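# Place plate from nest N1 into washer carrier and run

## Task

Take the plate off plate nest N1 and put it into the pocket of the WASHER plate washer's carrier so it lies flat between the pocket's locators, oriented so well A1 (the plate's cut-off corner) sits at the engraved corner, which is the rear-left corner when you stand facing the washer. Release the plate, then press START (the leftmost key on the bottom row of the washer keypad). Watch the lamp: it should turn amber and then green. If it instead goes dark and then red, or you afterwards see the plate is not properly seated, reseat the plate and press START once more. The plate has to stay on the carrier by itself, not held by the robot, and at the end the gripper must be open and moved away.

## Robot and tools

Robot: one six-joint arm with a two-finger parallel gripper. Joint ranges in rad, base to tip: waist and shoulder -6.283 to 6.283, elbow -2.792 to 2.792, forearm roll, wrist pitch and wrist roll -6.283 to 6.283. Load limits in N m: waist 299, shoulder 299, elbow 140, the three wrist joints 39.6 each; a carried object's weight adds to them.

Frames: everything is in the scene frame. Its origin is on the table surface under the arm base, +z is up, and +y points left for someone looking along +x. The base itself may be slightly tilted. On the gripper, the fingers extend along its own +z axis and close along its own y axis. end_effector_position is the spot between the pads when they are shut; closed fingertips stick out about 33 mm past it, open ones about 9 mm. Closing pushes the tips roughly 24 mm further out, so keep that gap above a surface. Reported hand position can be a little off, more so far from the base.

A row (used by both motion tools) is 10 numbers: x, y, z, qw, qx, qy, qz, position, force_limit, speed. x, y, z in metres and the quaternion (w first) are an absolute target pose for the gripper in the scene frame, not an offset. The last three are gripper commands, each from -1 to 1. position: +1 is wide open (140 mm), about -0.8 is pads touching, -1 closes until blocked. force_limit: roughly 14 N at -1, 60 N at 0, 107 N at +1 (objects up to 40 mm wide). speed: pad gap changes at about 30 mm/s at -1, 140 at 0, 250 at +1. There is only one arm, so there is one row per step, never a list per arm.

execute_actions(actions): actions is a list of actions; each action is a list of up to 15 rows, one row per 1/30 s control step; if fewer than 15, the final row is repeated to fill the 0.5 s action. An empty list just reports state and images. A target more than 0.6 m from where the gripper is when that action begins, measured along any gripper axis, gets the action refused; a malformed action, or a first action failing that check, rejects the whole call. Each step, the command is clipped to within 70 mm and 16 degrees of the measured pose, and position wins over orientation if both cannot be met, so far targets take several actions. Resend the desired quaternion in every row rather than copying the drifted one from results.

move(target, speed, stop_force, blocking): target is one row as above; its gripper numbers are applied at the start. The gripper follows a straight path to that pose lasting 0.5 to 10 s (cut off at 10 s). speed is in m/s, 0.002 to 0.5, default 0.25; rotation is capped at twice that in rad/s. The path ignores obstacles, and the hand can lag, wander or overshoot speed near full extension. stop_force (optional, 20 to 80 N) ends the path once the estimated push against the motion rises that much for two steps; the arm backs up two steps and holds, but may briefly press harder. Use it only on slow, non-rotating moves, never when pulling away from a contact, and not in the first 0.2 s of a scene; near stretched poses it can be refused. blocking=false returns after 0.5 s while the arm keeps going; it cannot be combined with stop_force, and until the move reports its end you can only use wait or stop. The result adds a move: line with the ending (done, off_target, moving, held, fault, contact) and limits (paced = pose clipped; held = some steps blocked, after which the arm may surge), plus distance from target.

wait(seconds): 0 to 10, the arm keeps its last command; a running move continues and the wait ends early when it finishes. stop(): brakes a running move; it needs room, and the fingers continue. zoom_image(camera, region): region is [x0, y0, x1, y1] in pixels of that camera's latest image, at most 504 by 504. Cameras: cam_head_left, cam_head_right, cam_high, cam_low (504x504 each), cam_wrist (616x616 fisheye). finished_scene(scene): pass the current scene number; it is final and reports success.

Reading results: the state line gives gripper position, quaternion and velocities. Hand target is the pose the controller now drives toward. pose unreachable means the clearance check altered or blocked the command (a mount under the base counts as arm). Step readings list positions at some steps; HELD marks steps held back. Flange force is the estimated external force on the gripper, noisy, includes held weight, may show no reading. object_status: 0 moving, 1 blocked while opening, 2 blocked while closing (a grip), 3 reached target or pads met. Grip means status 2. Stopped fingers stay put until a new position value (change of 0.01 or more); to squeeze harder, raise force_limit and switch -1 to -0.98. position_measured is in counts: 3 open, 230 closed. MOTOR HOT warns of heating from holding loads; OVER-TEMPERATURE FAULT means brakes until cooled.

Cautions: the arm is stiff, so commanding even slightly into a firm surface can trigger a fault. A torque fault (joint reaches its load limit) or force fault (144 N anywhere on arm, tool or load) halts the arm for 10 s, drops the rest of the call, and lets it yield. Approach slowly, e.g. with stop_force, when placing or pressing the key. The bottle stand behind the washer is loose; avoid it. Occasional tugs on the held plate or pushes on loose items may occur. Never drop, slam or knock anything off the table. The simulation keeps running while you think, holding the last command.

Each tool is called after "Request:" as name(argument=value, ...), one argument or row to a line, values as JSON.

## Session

Request:
execute_actions(
  actions=[],
)

Scene clock: 0.00 s.
end_effector_position=(+0.3168, -0.0660, +0.2657) position_measured=3 object_status=3 end_effector_quat_wxyz=(-0.486, +0.753, +0.443, -0.032) end_effector_velocity=(-0.000, -0.001, -0.000) end_effector_angular_velocity=(-0.001, -0.000, -0.000)
Joint positions: [-0.598  0.187  2.027  0.314  1.903 -0.169]
Joint velocities: [-0.001  0.    -0.    -0.001 -0.001 -0.   ]
Flange force (N, the push that the arm receives, along the gripper's own x y z axes): no reading
Hand target: +0.317, -0.066, +0.266; -0.486, +0.753, +0.443, -0.032

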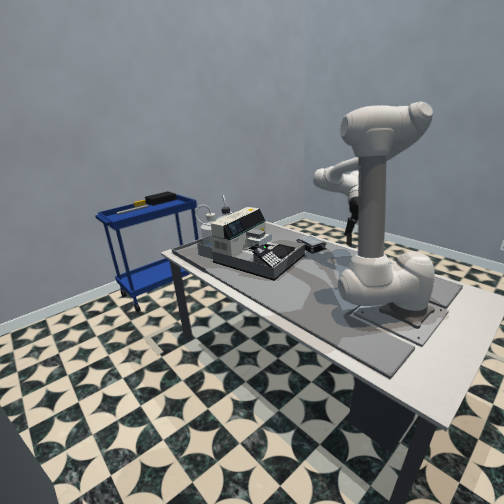

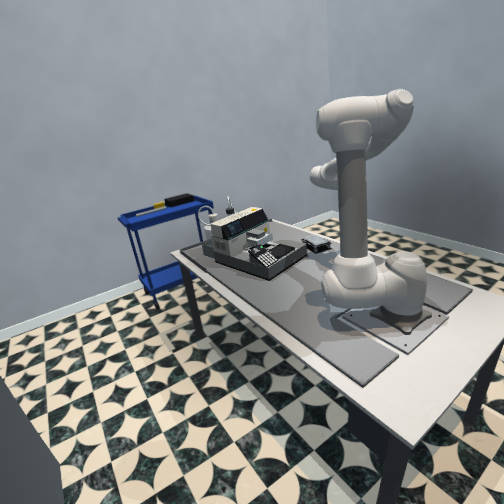

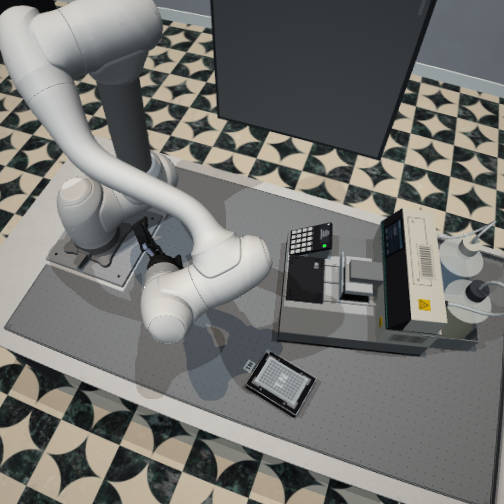

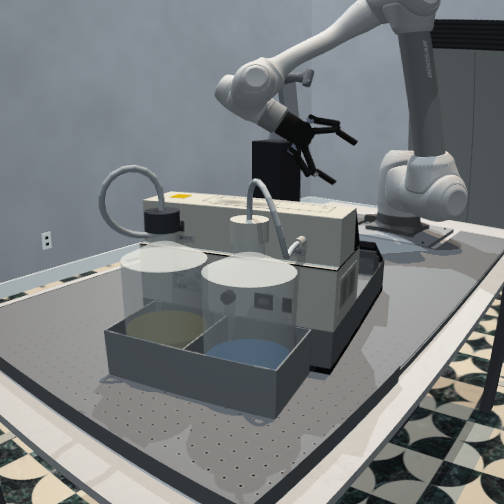

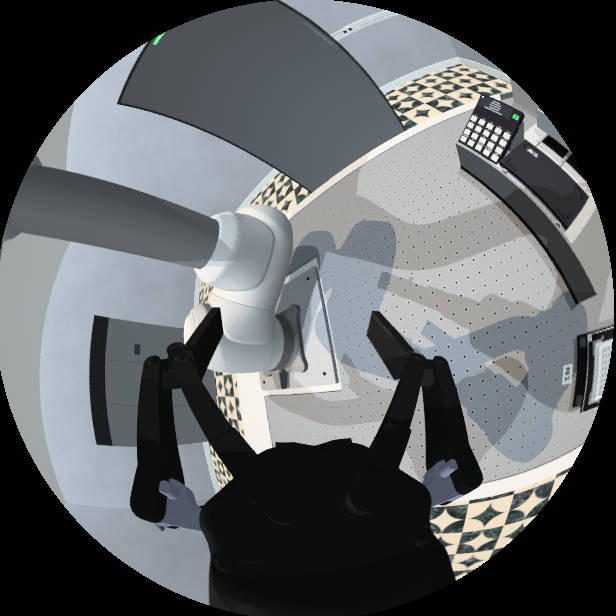

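Request:
move(
  target=[0.71,-0.26,0.25,0,0.9914,-0.1305,0,1,0,0],
  speed=0.4,
)

Request:
zoom_image(
  camera="cam_wrist",
  region=[200, 200, 400, 400],
)

Scene clock: 2.80 s.
end_effector_position=(+0.7094, -0.2602, +0.2503) position_measured=3 object_status=3 end_effector_quat_wxyz=(-0.000, +0.991, -0.131, +0.000) end_effector_velocity=(-0.000, -0.000, -0.000) end_effector_angular_velocity=(-0.001, +0.002, +0.000)
Joint positions: [-0.373  0.366  1.501 -0.001  1.277  1.437]
Joint velocities: [ 0.     0.    -0.    -0.002  0.001  0.001]
Flange force (N, the push that the arm receives, along the gripper's own x y z axes): [-2.3 1.0 -4.5]
Hand target: +0.709, -0.260, +0.250; -0.000, +0.991, -0.131, +0.000
Off the commanded pose: 0.001 m, 0 deg.
move: done

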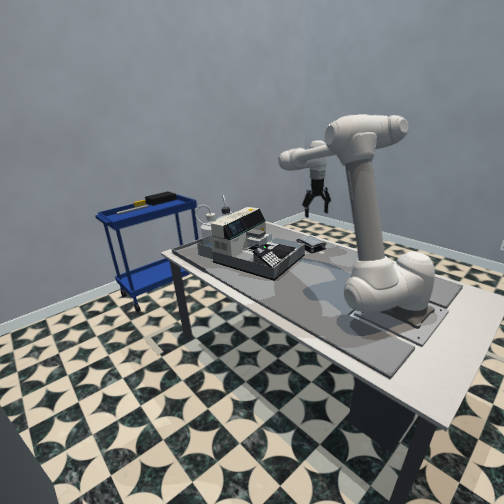

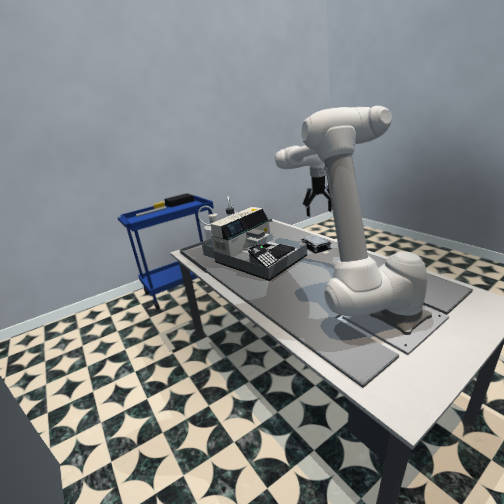

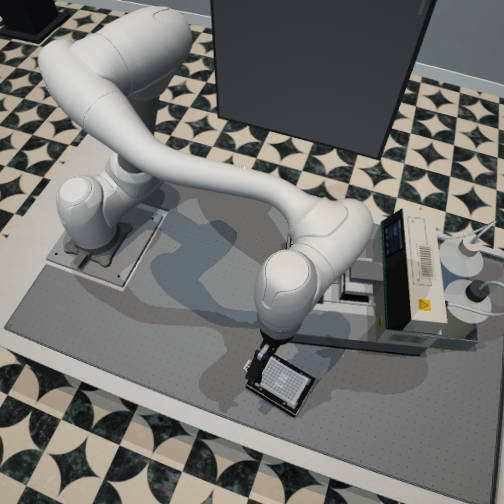

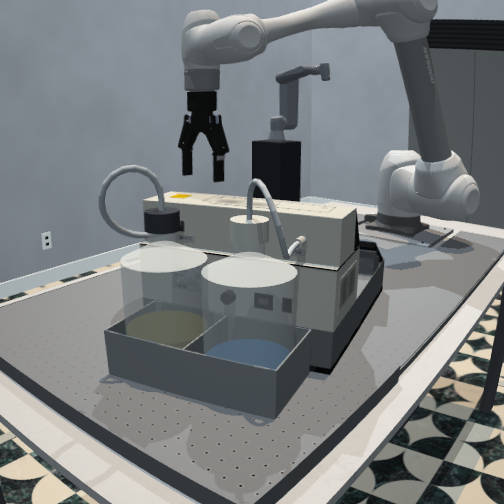

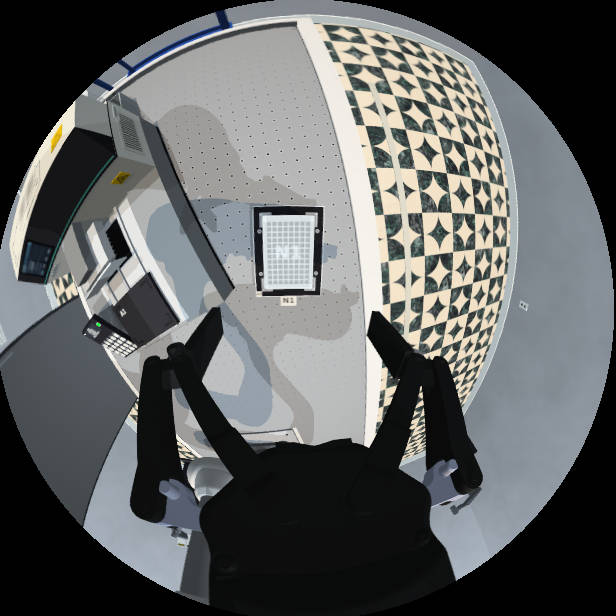

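Region (200, 200, 400, 400) of cam_wrist's 616x616 image, scaled by 2.520, with more detail than that image has.

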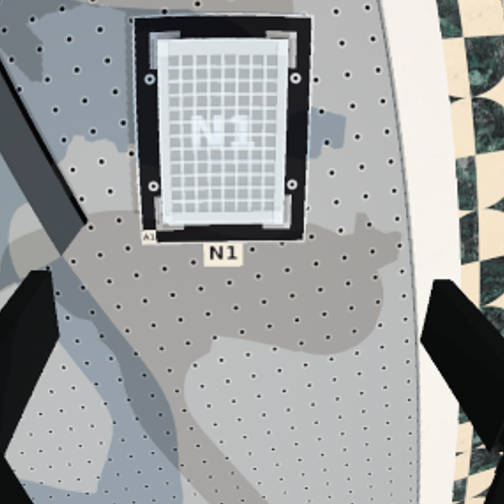

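Request:
move(
  target=[0.750,-0.2555,0.10,0,0.9914,-0.1305,0,0.6,0,0],
  speed=0.25,
)

Request:
zoom_image(
  camera="cam_wrist",
  region=[200, 200, 400, 400],
)

Scene clock: 4.10 s.
end_effector_position=(+0.7500, -0.2556, +0.0998) position_measured=53 object_status=3 end_effector_quat_wxyz=(+0.000, +0.991, -0.131, -0.000) end_effector_velocity=(+0.001, -0.001, +0.001) end_effector_angular_velocity=(-0.000, -0.001, -0.002)
Joint positions: [-0.348  0.516  1.568 -0.002  1.061  1.463]
Joint velocities: [-0.001  0.    -0.003  0.     0.001  0.   ]
Flange force (N, the push that the arm receives, along the gripper's own x y z axes): [0.3 1.2 -5.3]
Hand target: +0.750, -0.256, +0.100; +0.000, +0.991, -0.131, -0.000
Off the commanded pose: 0.000 m, 0 deg.
move: done

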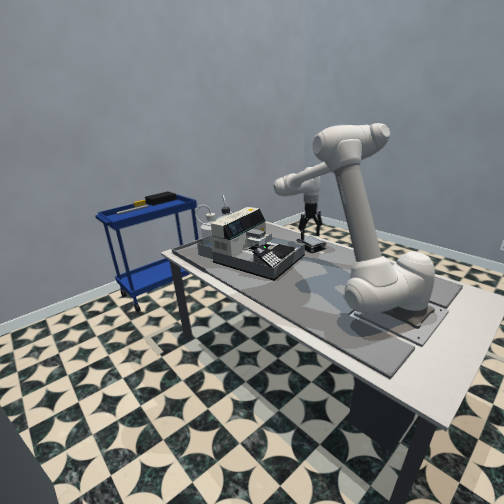

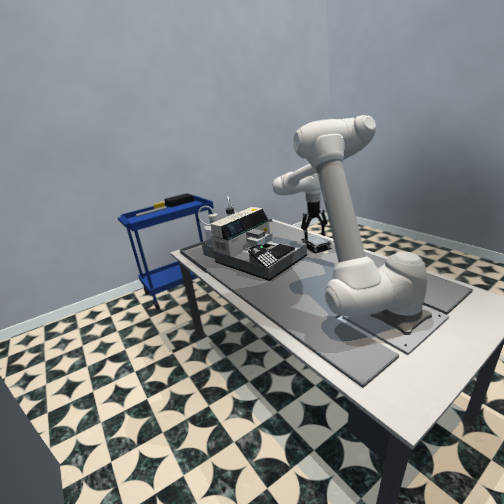

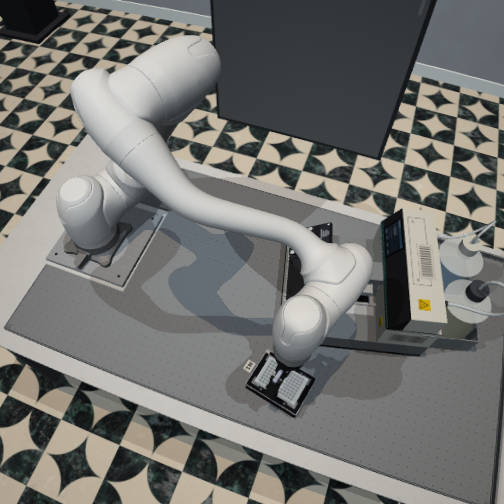

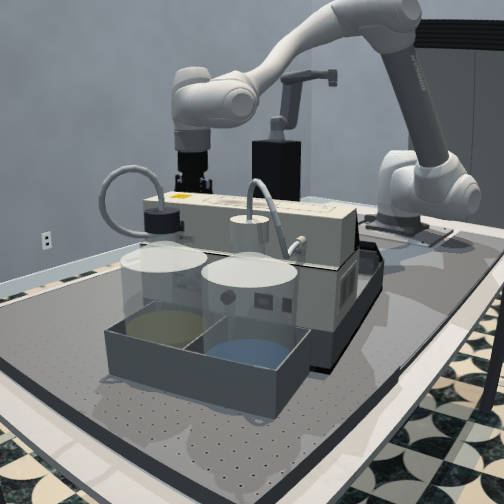

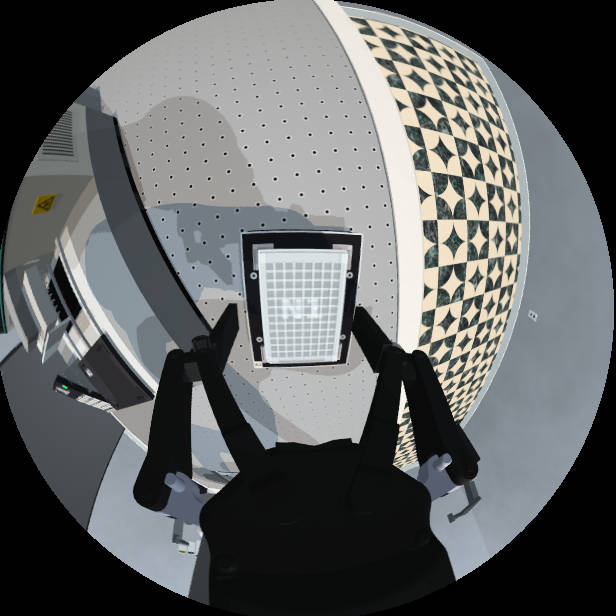

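Region (200, 200, 400, 400) of cam_wrist's 616x616 image, scaled by 2.520, with more detail than that image has.

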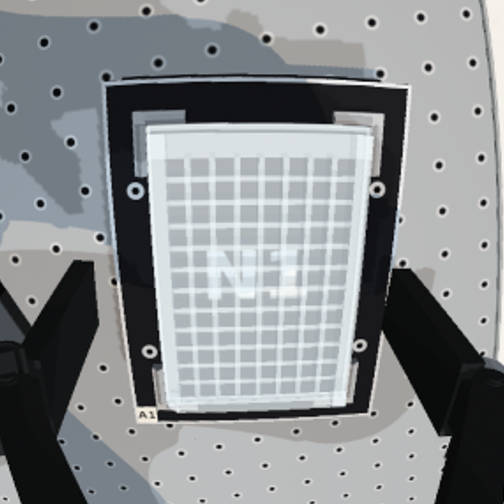

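Request:
zoom_image(
  camera="cam_wrist",
  region=[245, 335, 355, 375],
)

Request:
zoom_image(
  camera="cam_wrist",
  region=[245, 235, 365, 275],
)

Request:
move(
  target=[0.7434,-0.261,0.090,0,0.9914,-0.1305,0,0.38,0,0],
  speed=0.05,
)

Request:
move(
  target=[0.7434,-0.261,0.065,0,0.9914,-0.1305,0,0.38,0,0],
  speed=0.007,
  stop_force=20,
)

Request:
zoom_image(
  camera="cam_wrist",
  region=[200, 200, 400, 400],
)

Region (245, 335, 355, 375) of cam_wrist's 616x616 image, scaled by 4.582, with more detail than that image has; it fills the top 183 rows of this view, and the rest is white.

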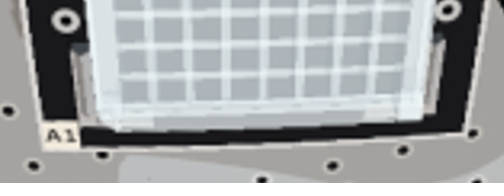

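Region (245, 235, 365, 275) of cam_wrist's 616x616 image, scaled by 4.200, with more detail than that image has.

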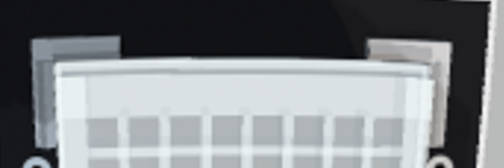

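Scene clock: 5.17 s.
end_effector_position=(+0.7434, -0.2610, +0.0900) position_measured=81 object_status=3 end_effector_quat_wxyz=(+0.000, +0.991, -0.130, -0.000) end_effector_velocity=(+0.000, +0.001, -0.000) end_effector_angular_velocity=(+0.002, -0.000, +0.000)
Joint positions: [-0.357  0.518  1.585 -0.002  1.042  1.453]
Joint velocities: [ 0.001 -0.     0.     0.002  0.    -0.001]
Flange force (N, the push that the arm receives, along the gripper's own x y z axes): [-0.7 0.7 -4.7]
Hand target: +0.743, -0.261, +0.090; +0.000, +0.991, -0.131, +0.000
Off the commanded pose: 0.000 m, 0 deg.
move: done

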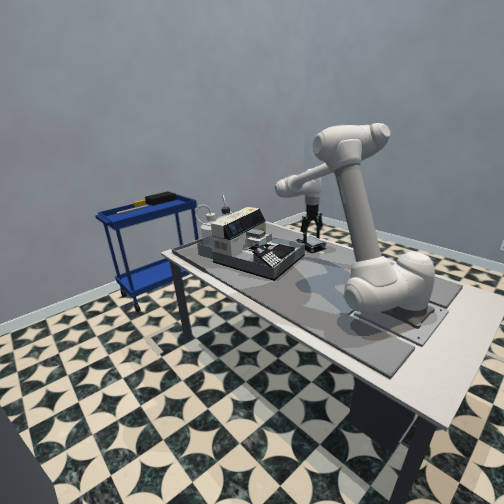

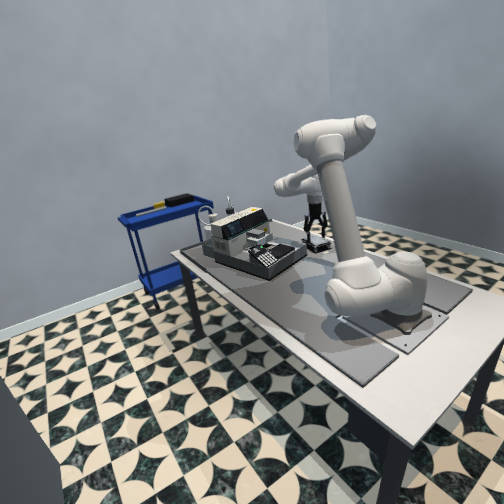

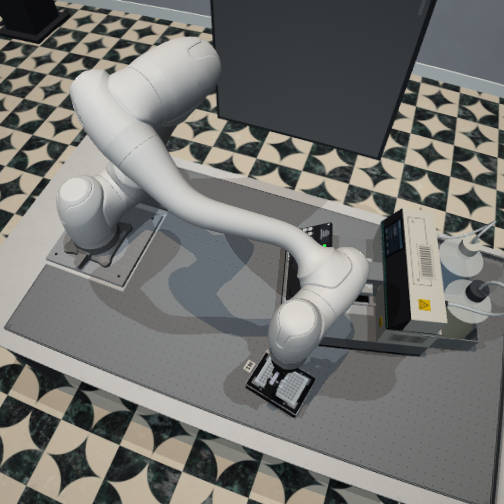

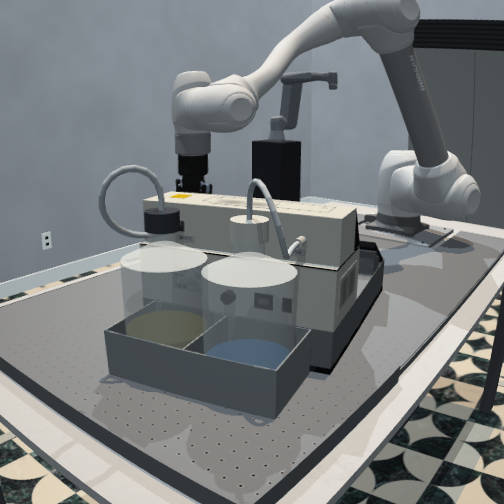

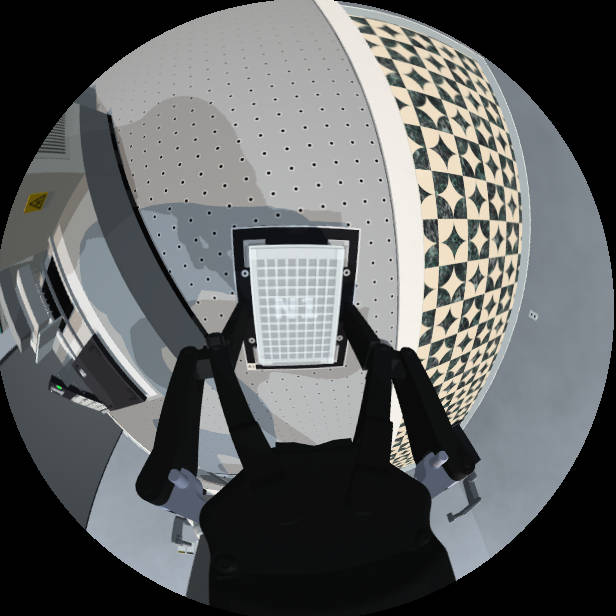

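Scene clock: 7.07 s.
end_effector_position=(+0.7434, -0.2610, +0.0790) position_measured=81 object_status=3 end_effector_quat_wxyz=(+0.000, +0.991, -0.131, +0.000) end_effector_velocity=(-0.001, +0.000, -0.000) end_effector_angular_velocity=(+0.001, +0.003, +0.001)
Joint positions: [-0.357  0.527  1.594 -0.002  1.024  1.453]
Joint velocities: [ 0.     0.    -0.    -0.001  0.003 -0.001]
Flange force (N, the push that the arm receives, along the gripper's own x y z axes): [-9.8 2.8 -40.7]
Hand target: +0.743, -0.261, +0.079; +0.000, +0.991, -0.131, +0.000
Off the commanded pose: 0.014 m, 0 deg.
move: contact

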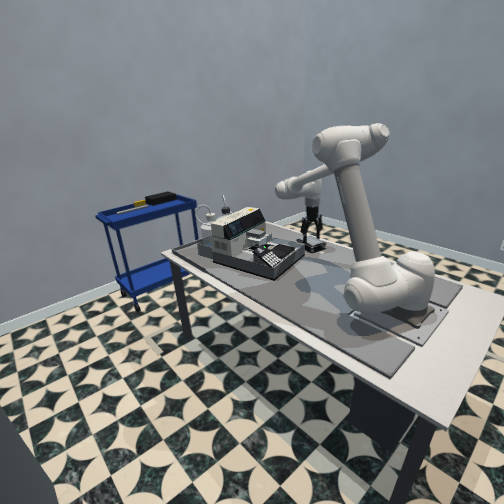

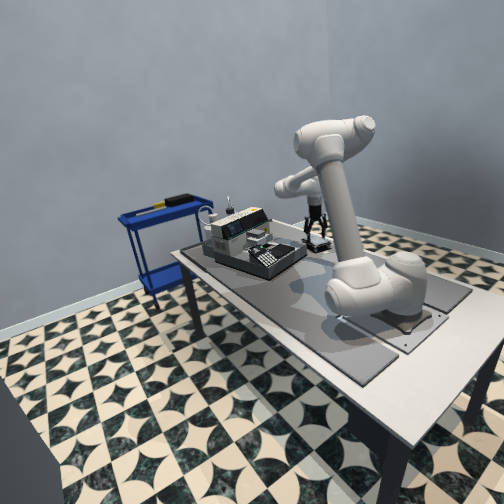

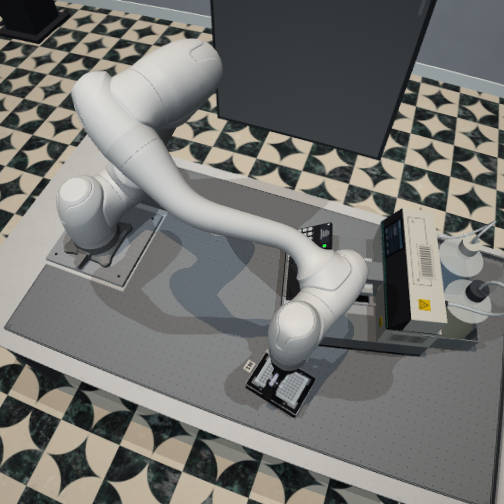

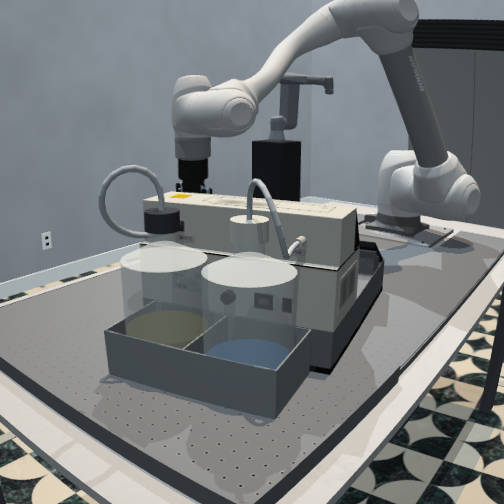

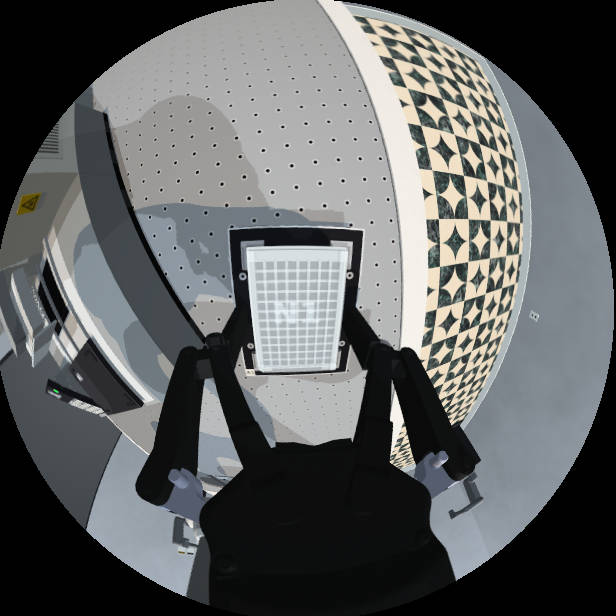

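Region (200, 200, 400, 400) of cam_wrist's 616x616 image, scaled by 2.520, with more detail than that image has.

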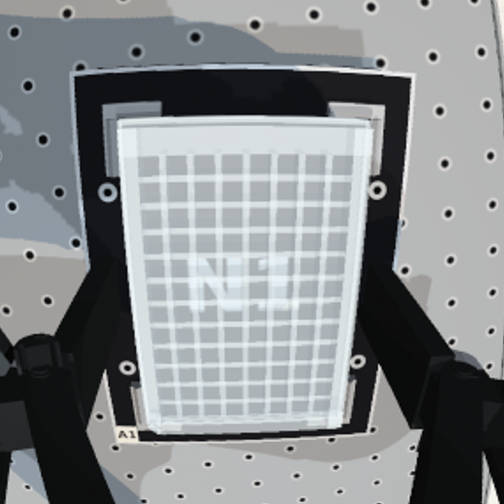

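Request:
execute_actions(
  actions=[],
)

Request:
move(
  target=[0.7434,-0.261,0.088,0,0.9914,-0.1305,0,0.38,0,0],
  speed=0.03,
)

Request:
execute_actions(
  actions=[
    [[0.7434,-0.261,0.088,0,0.9914,-0.1305,0,-1,0,-0.7]],
    [[0.7434,-0.261,0.088,0,0.9914,-0.1305,0,-1,0,-0.7]],
  ],
)

Scene clock: 8.00 s.
end_effector_position=(+0.7435, -0.2611, +0.0792) position_measured=81 object_status=3 end_effector_quat_wxyz=(+0.000, +0.991, -0.131, +0.000) end_effector_velocity=(+0.000, +0.000, +0.001) end_effector_angular_velocity=(+0.001, -0.001, -0.001)
Joint positions: [-0.357  0.527  1.593 -0.002  1.025  1.453]
Joint velocities: [-0.    -0.001 -0.     0.001  0.     0.001]
Flange force (N, the push that the arm receives, along the gripper's own x y z axes): [-8.1 1.6 -29.5]
Hand target: +0.743, -0.261, +0.079; +0.000, +0.991, -0.131, +0.000
Off the commanded pose: 0.014 m, 0 deg.

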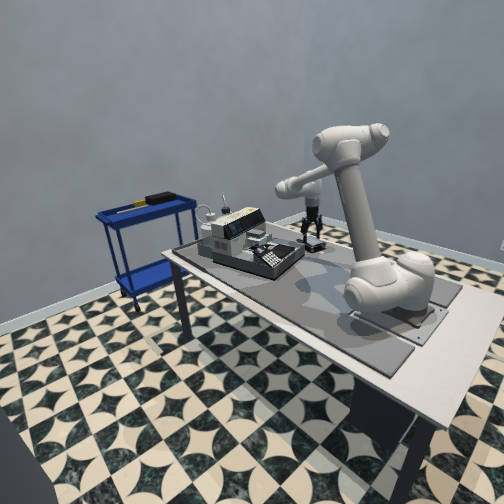

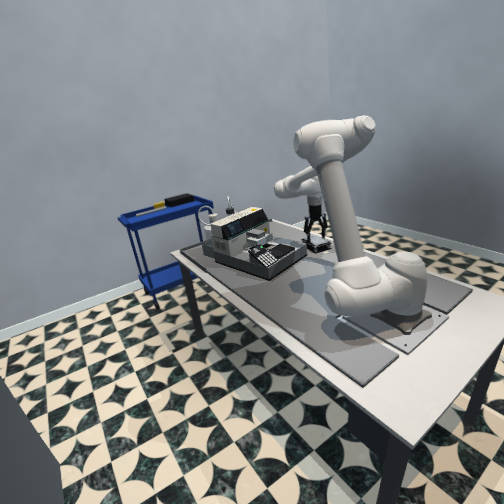

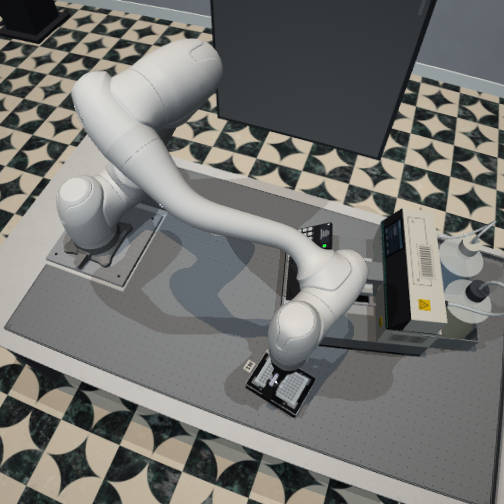

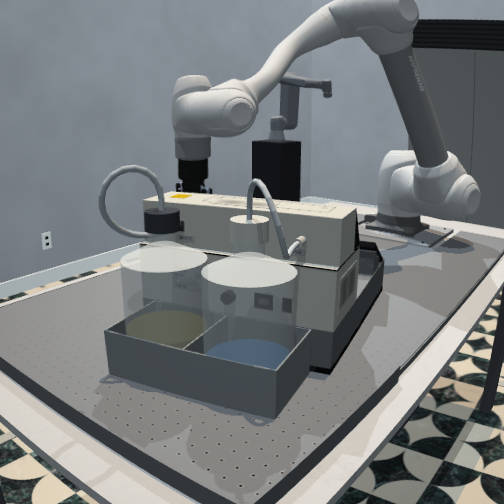

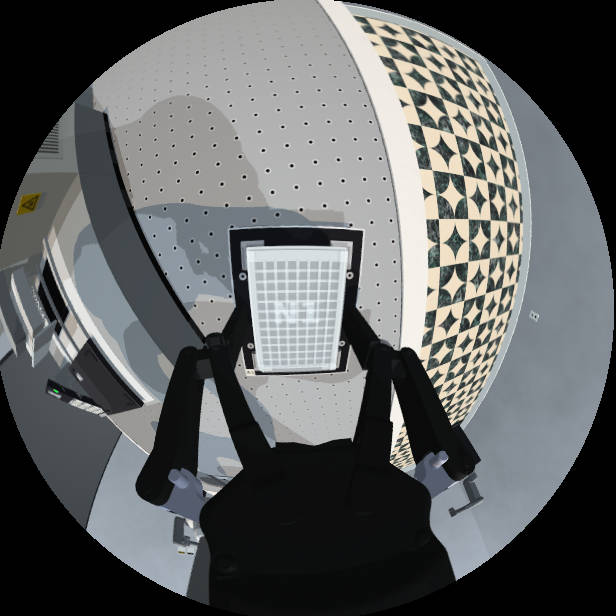

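Scene clock: 8.70 s.
end_effector_position=(+0.7434, -0.2610, +0.0880) position_measured=81 object_status=3 end_effector_quat_wxyz=(-0.000, +0.991, -0.131, -0.000) end_effector_velocity=(+0.001, +0.000, -0.000) end_effector_angular_velocity=(+0.001, -0.001, -0.002)
Joint positions: [-0.357  0.519  1.587 -0.002  1.039  1.453]
Joint velocities: [ 0.     0.001 -0.     0.001 -0.001  0.001]
Flange force (N, the push that the arm receives, along the gripper's own x y z axes): [-2.0 0.8 -4.5]
Hand target: +0.743, -0.261, +0.088; -0.000, +0.991, -0.130, +0.000
Off the commanded pose: 0.000 m, 0 deg.
move: done

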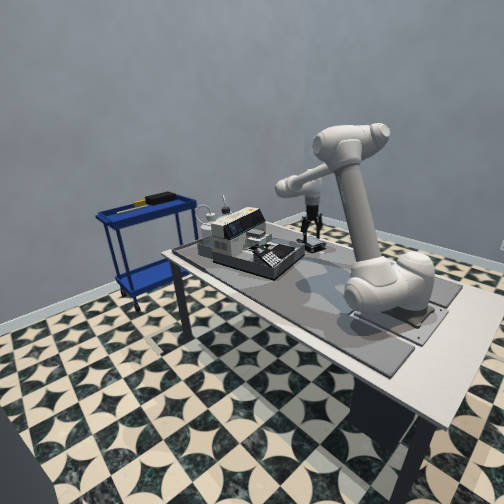

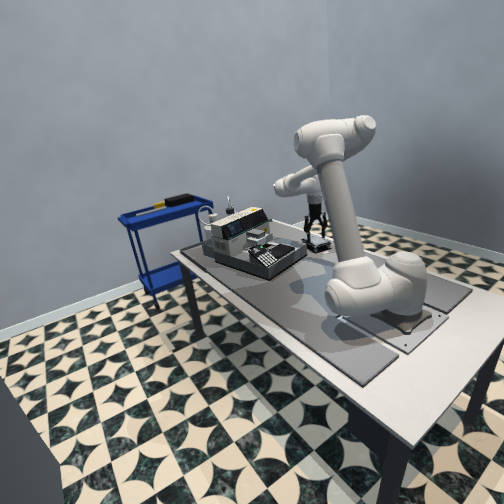

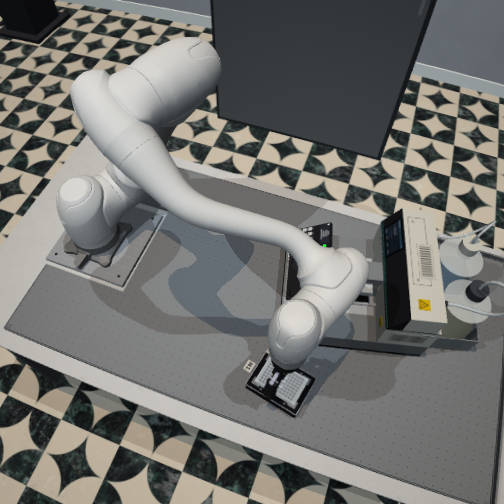

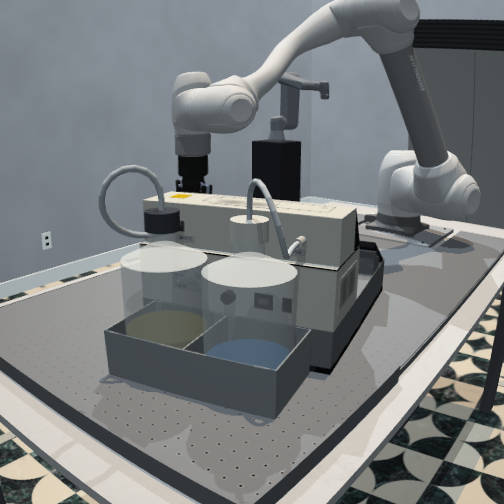

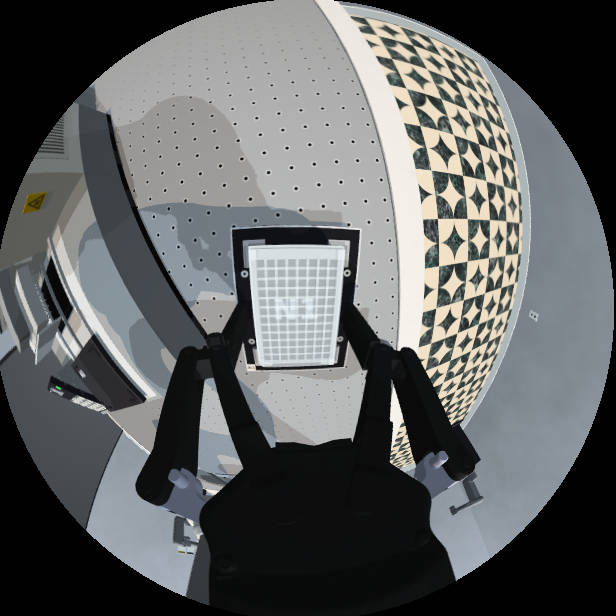

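Scene clock: 9.70 s.
end_effector_position=(+0.7435, -0.2611, +0.0882) position_measured=109 object_status=2 end_effector_quat_wxyz=(+0.000, +0.991, -0.131, +0.000) end_effector_velocity=(-0.001, -0.001, -0.001) end_effector_angular_velocity=(-0.000, +0.001, -0.000)
Joint positions: [-0.357  0.519  1.587 -0.002  1.039  1.453]
Joint velocities: [-0.001  0.     0.001 -0.001 -0.001 -0.   ]
Flange force (N, the push that the arm receives, along the gripper's own x y z axes): [-10.5 1.0 -41.9]
Flange force at the end of the 1st action (N, along the gripper's axes at the end of the call): [-6.6 2.6 -32.4]
Hand target: +0.743, -0.261, +0.088; +0.000, +0.991, -0.131, -0.000
Off the commanded pose: 0.000 m, 0 deg.
Step readings (end_effector_position; steps 1 to 15: 1st action; 16 to 30: 2nd action):
0: (+0.7434, -0.2610, +0.0880)
1: (+0.7434, -0.2610, +0.0880)
2: (+0.7434, -0.2610, +0.0880)
4: (+0.7434, -0.2610, +0.0880)
8: (+0.7435, -0.2611, +0.0882)
15: (+0.7435, -0.2611, +0.0884)
16: (+0.7435, -0.2611, +0.0884)
17: (+0.7435, -0.2611, +0.0883)
19: (+0.7435, -0.2611, +0.0883)
23: (+0.7435, -0.2611, +0.0882)
30: end_effector_position above

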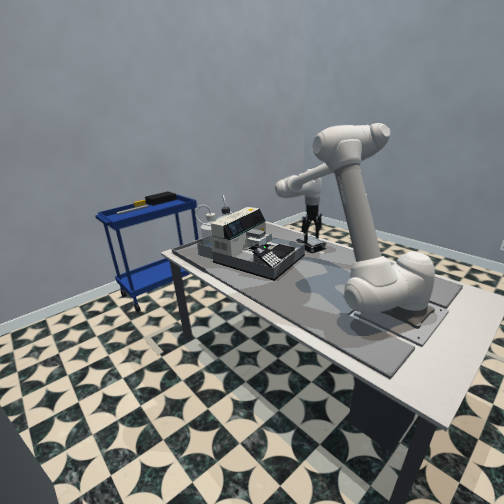

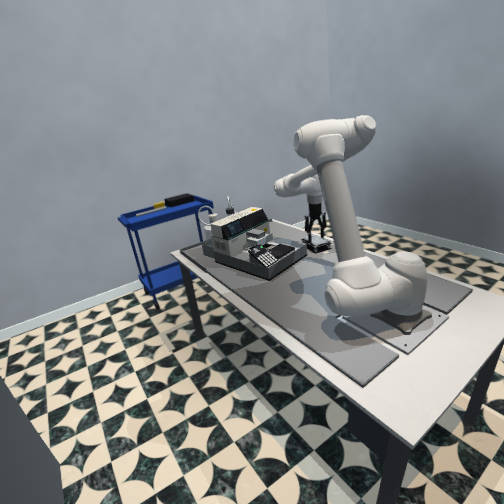

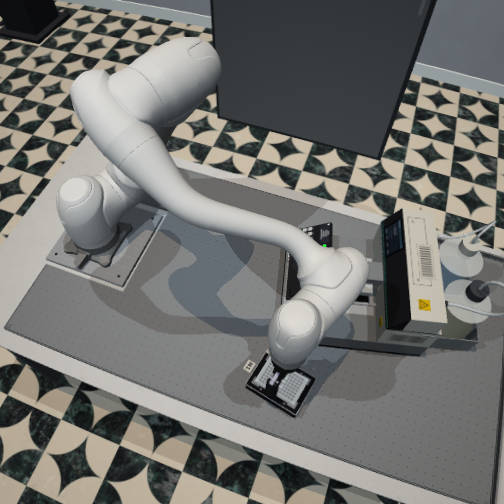

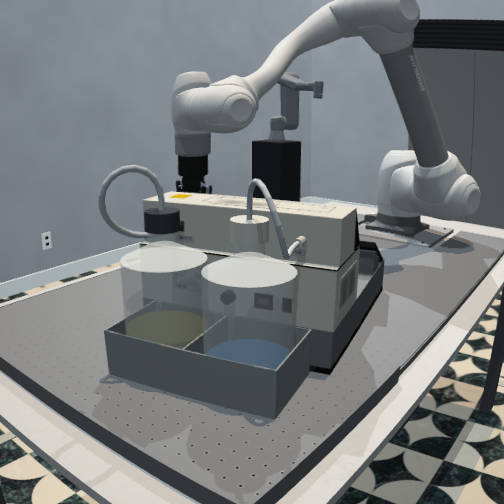

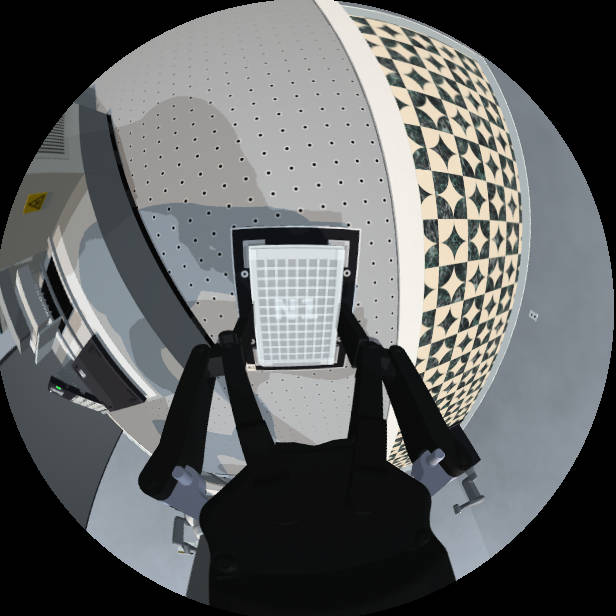

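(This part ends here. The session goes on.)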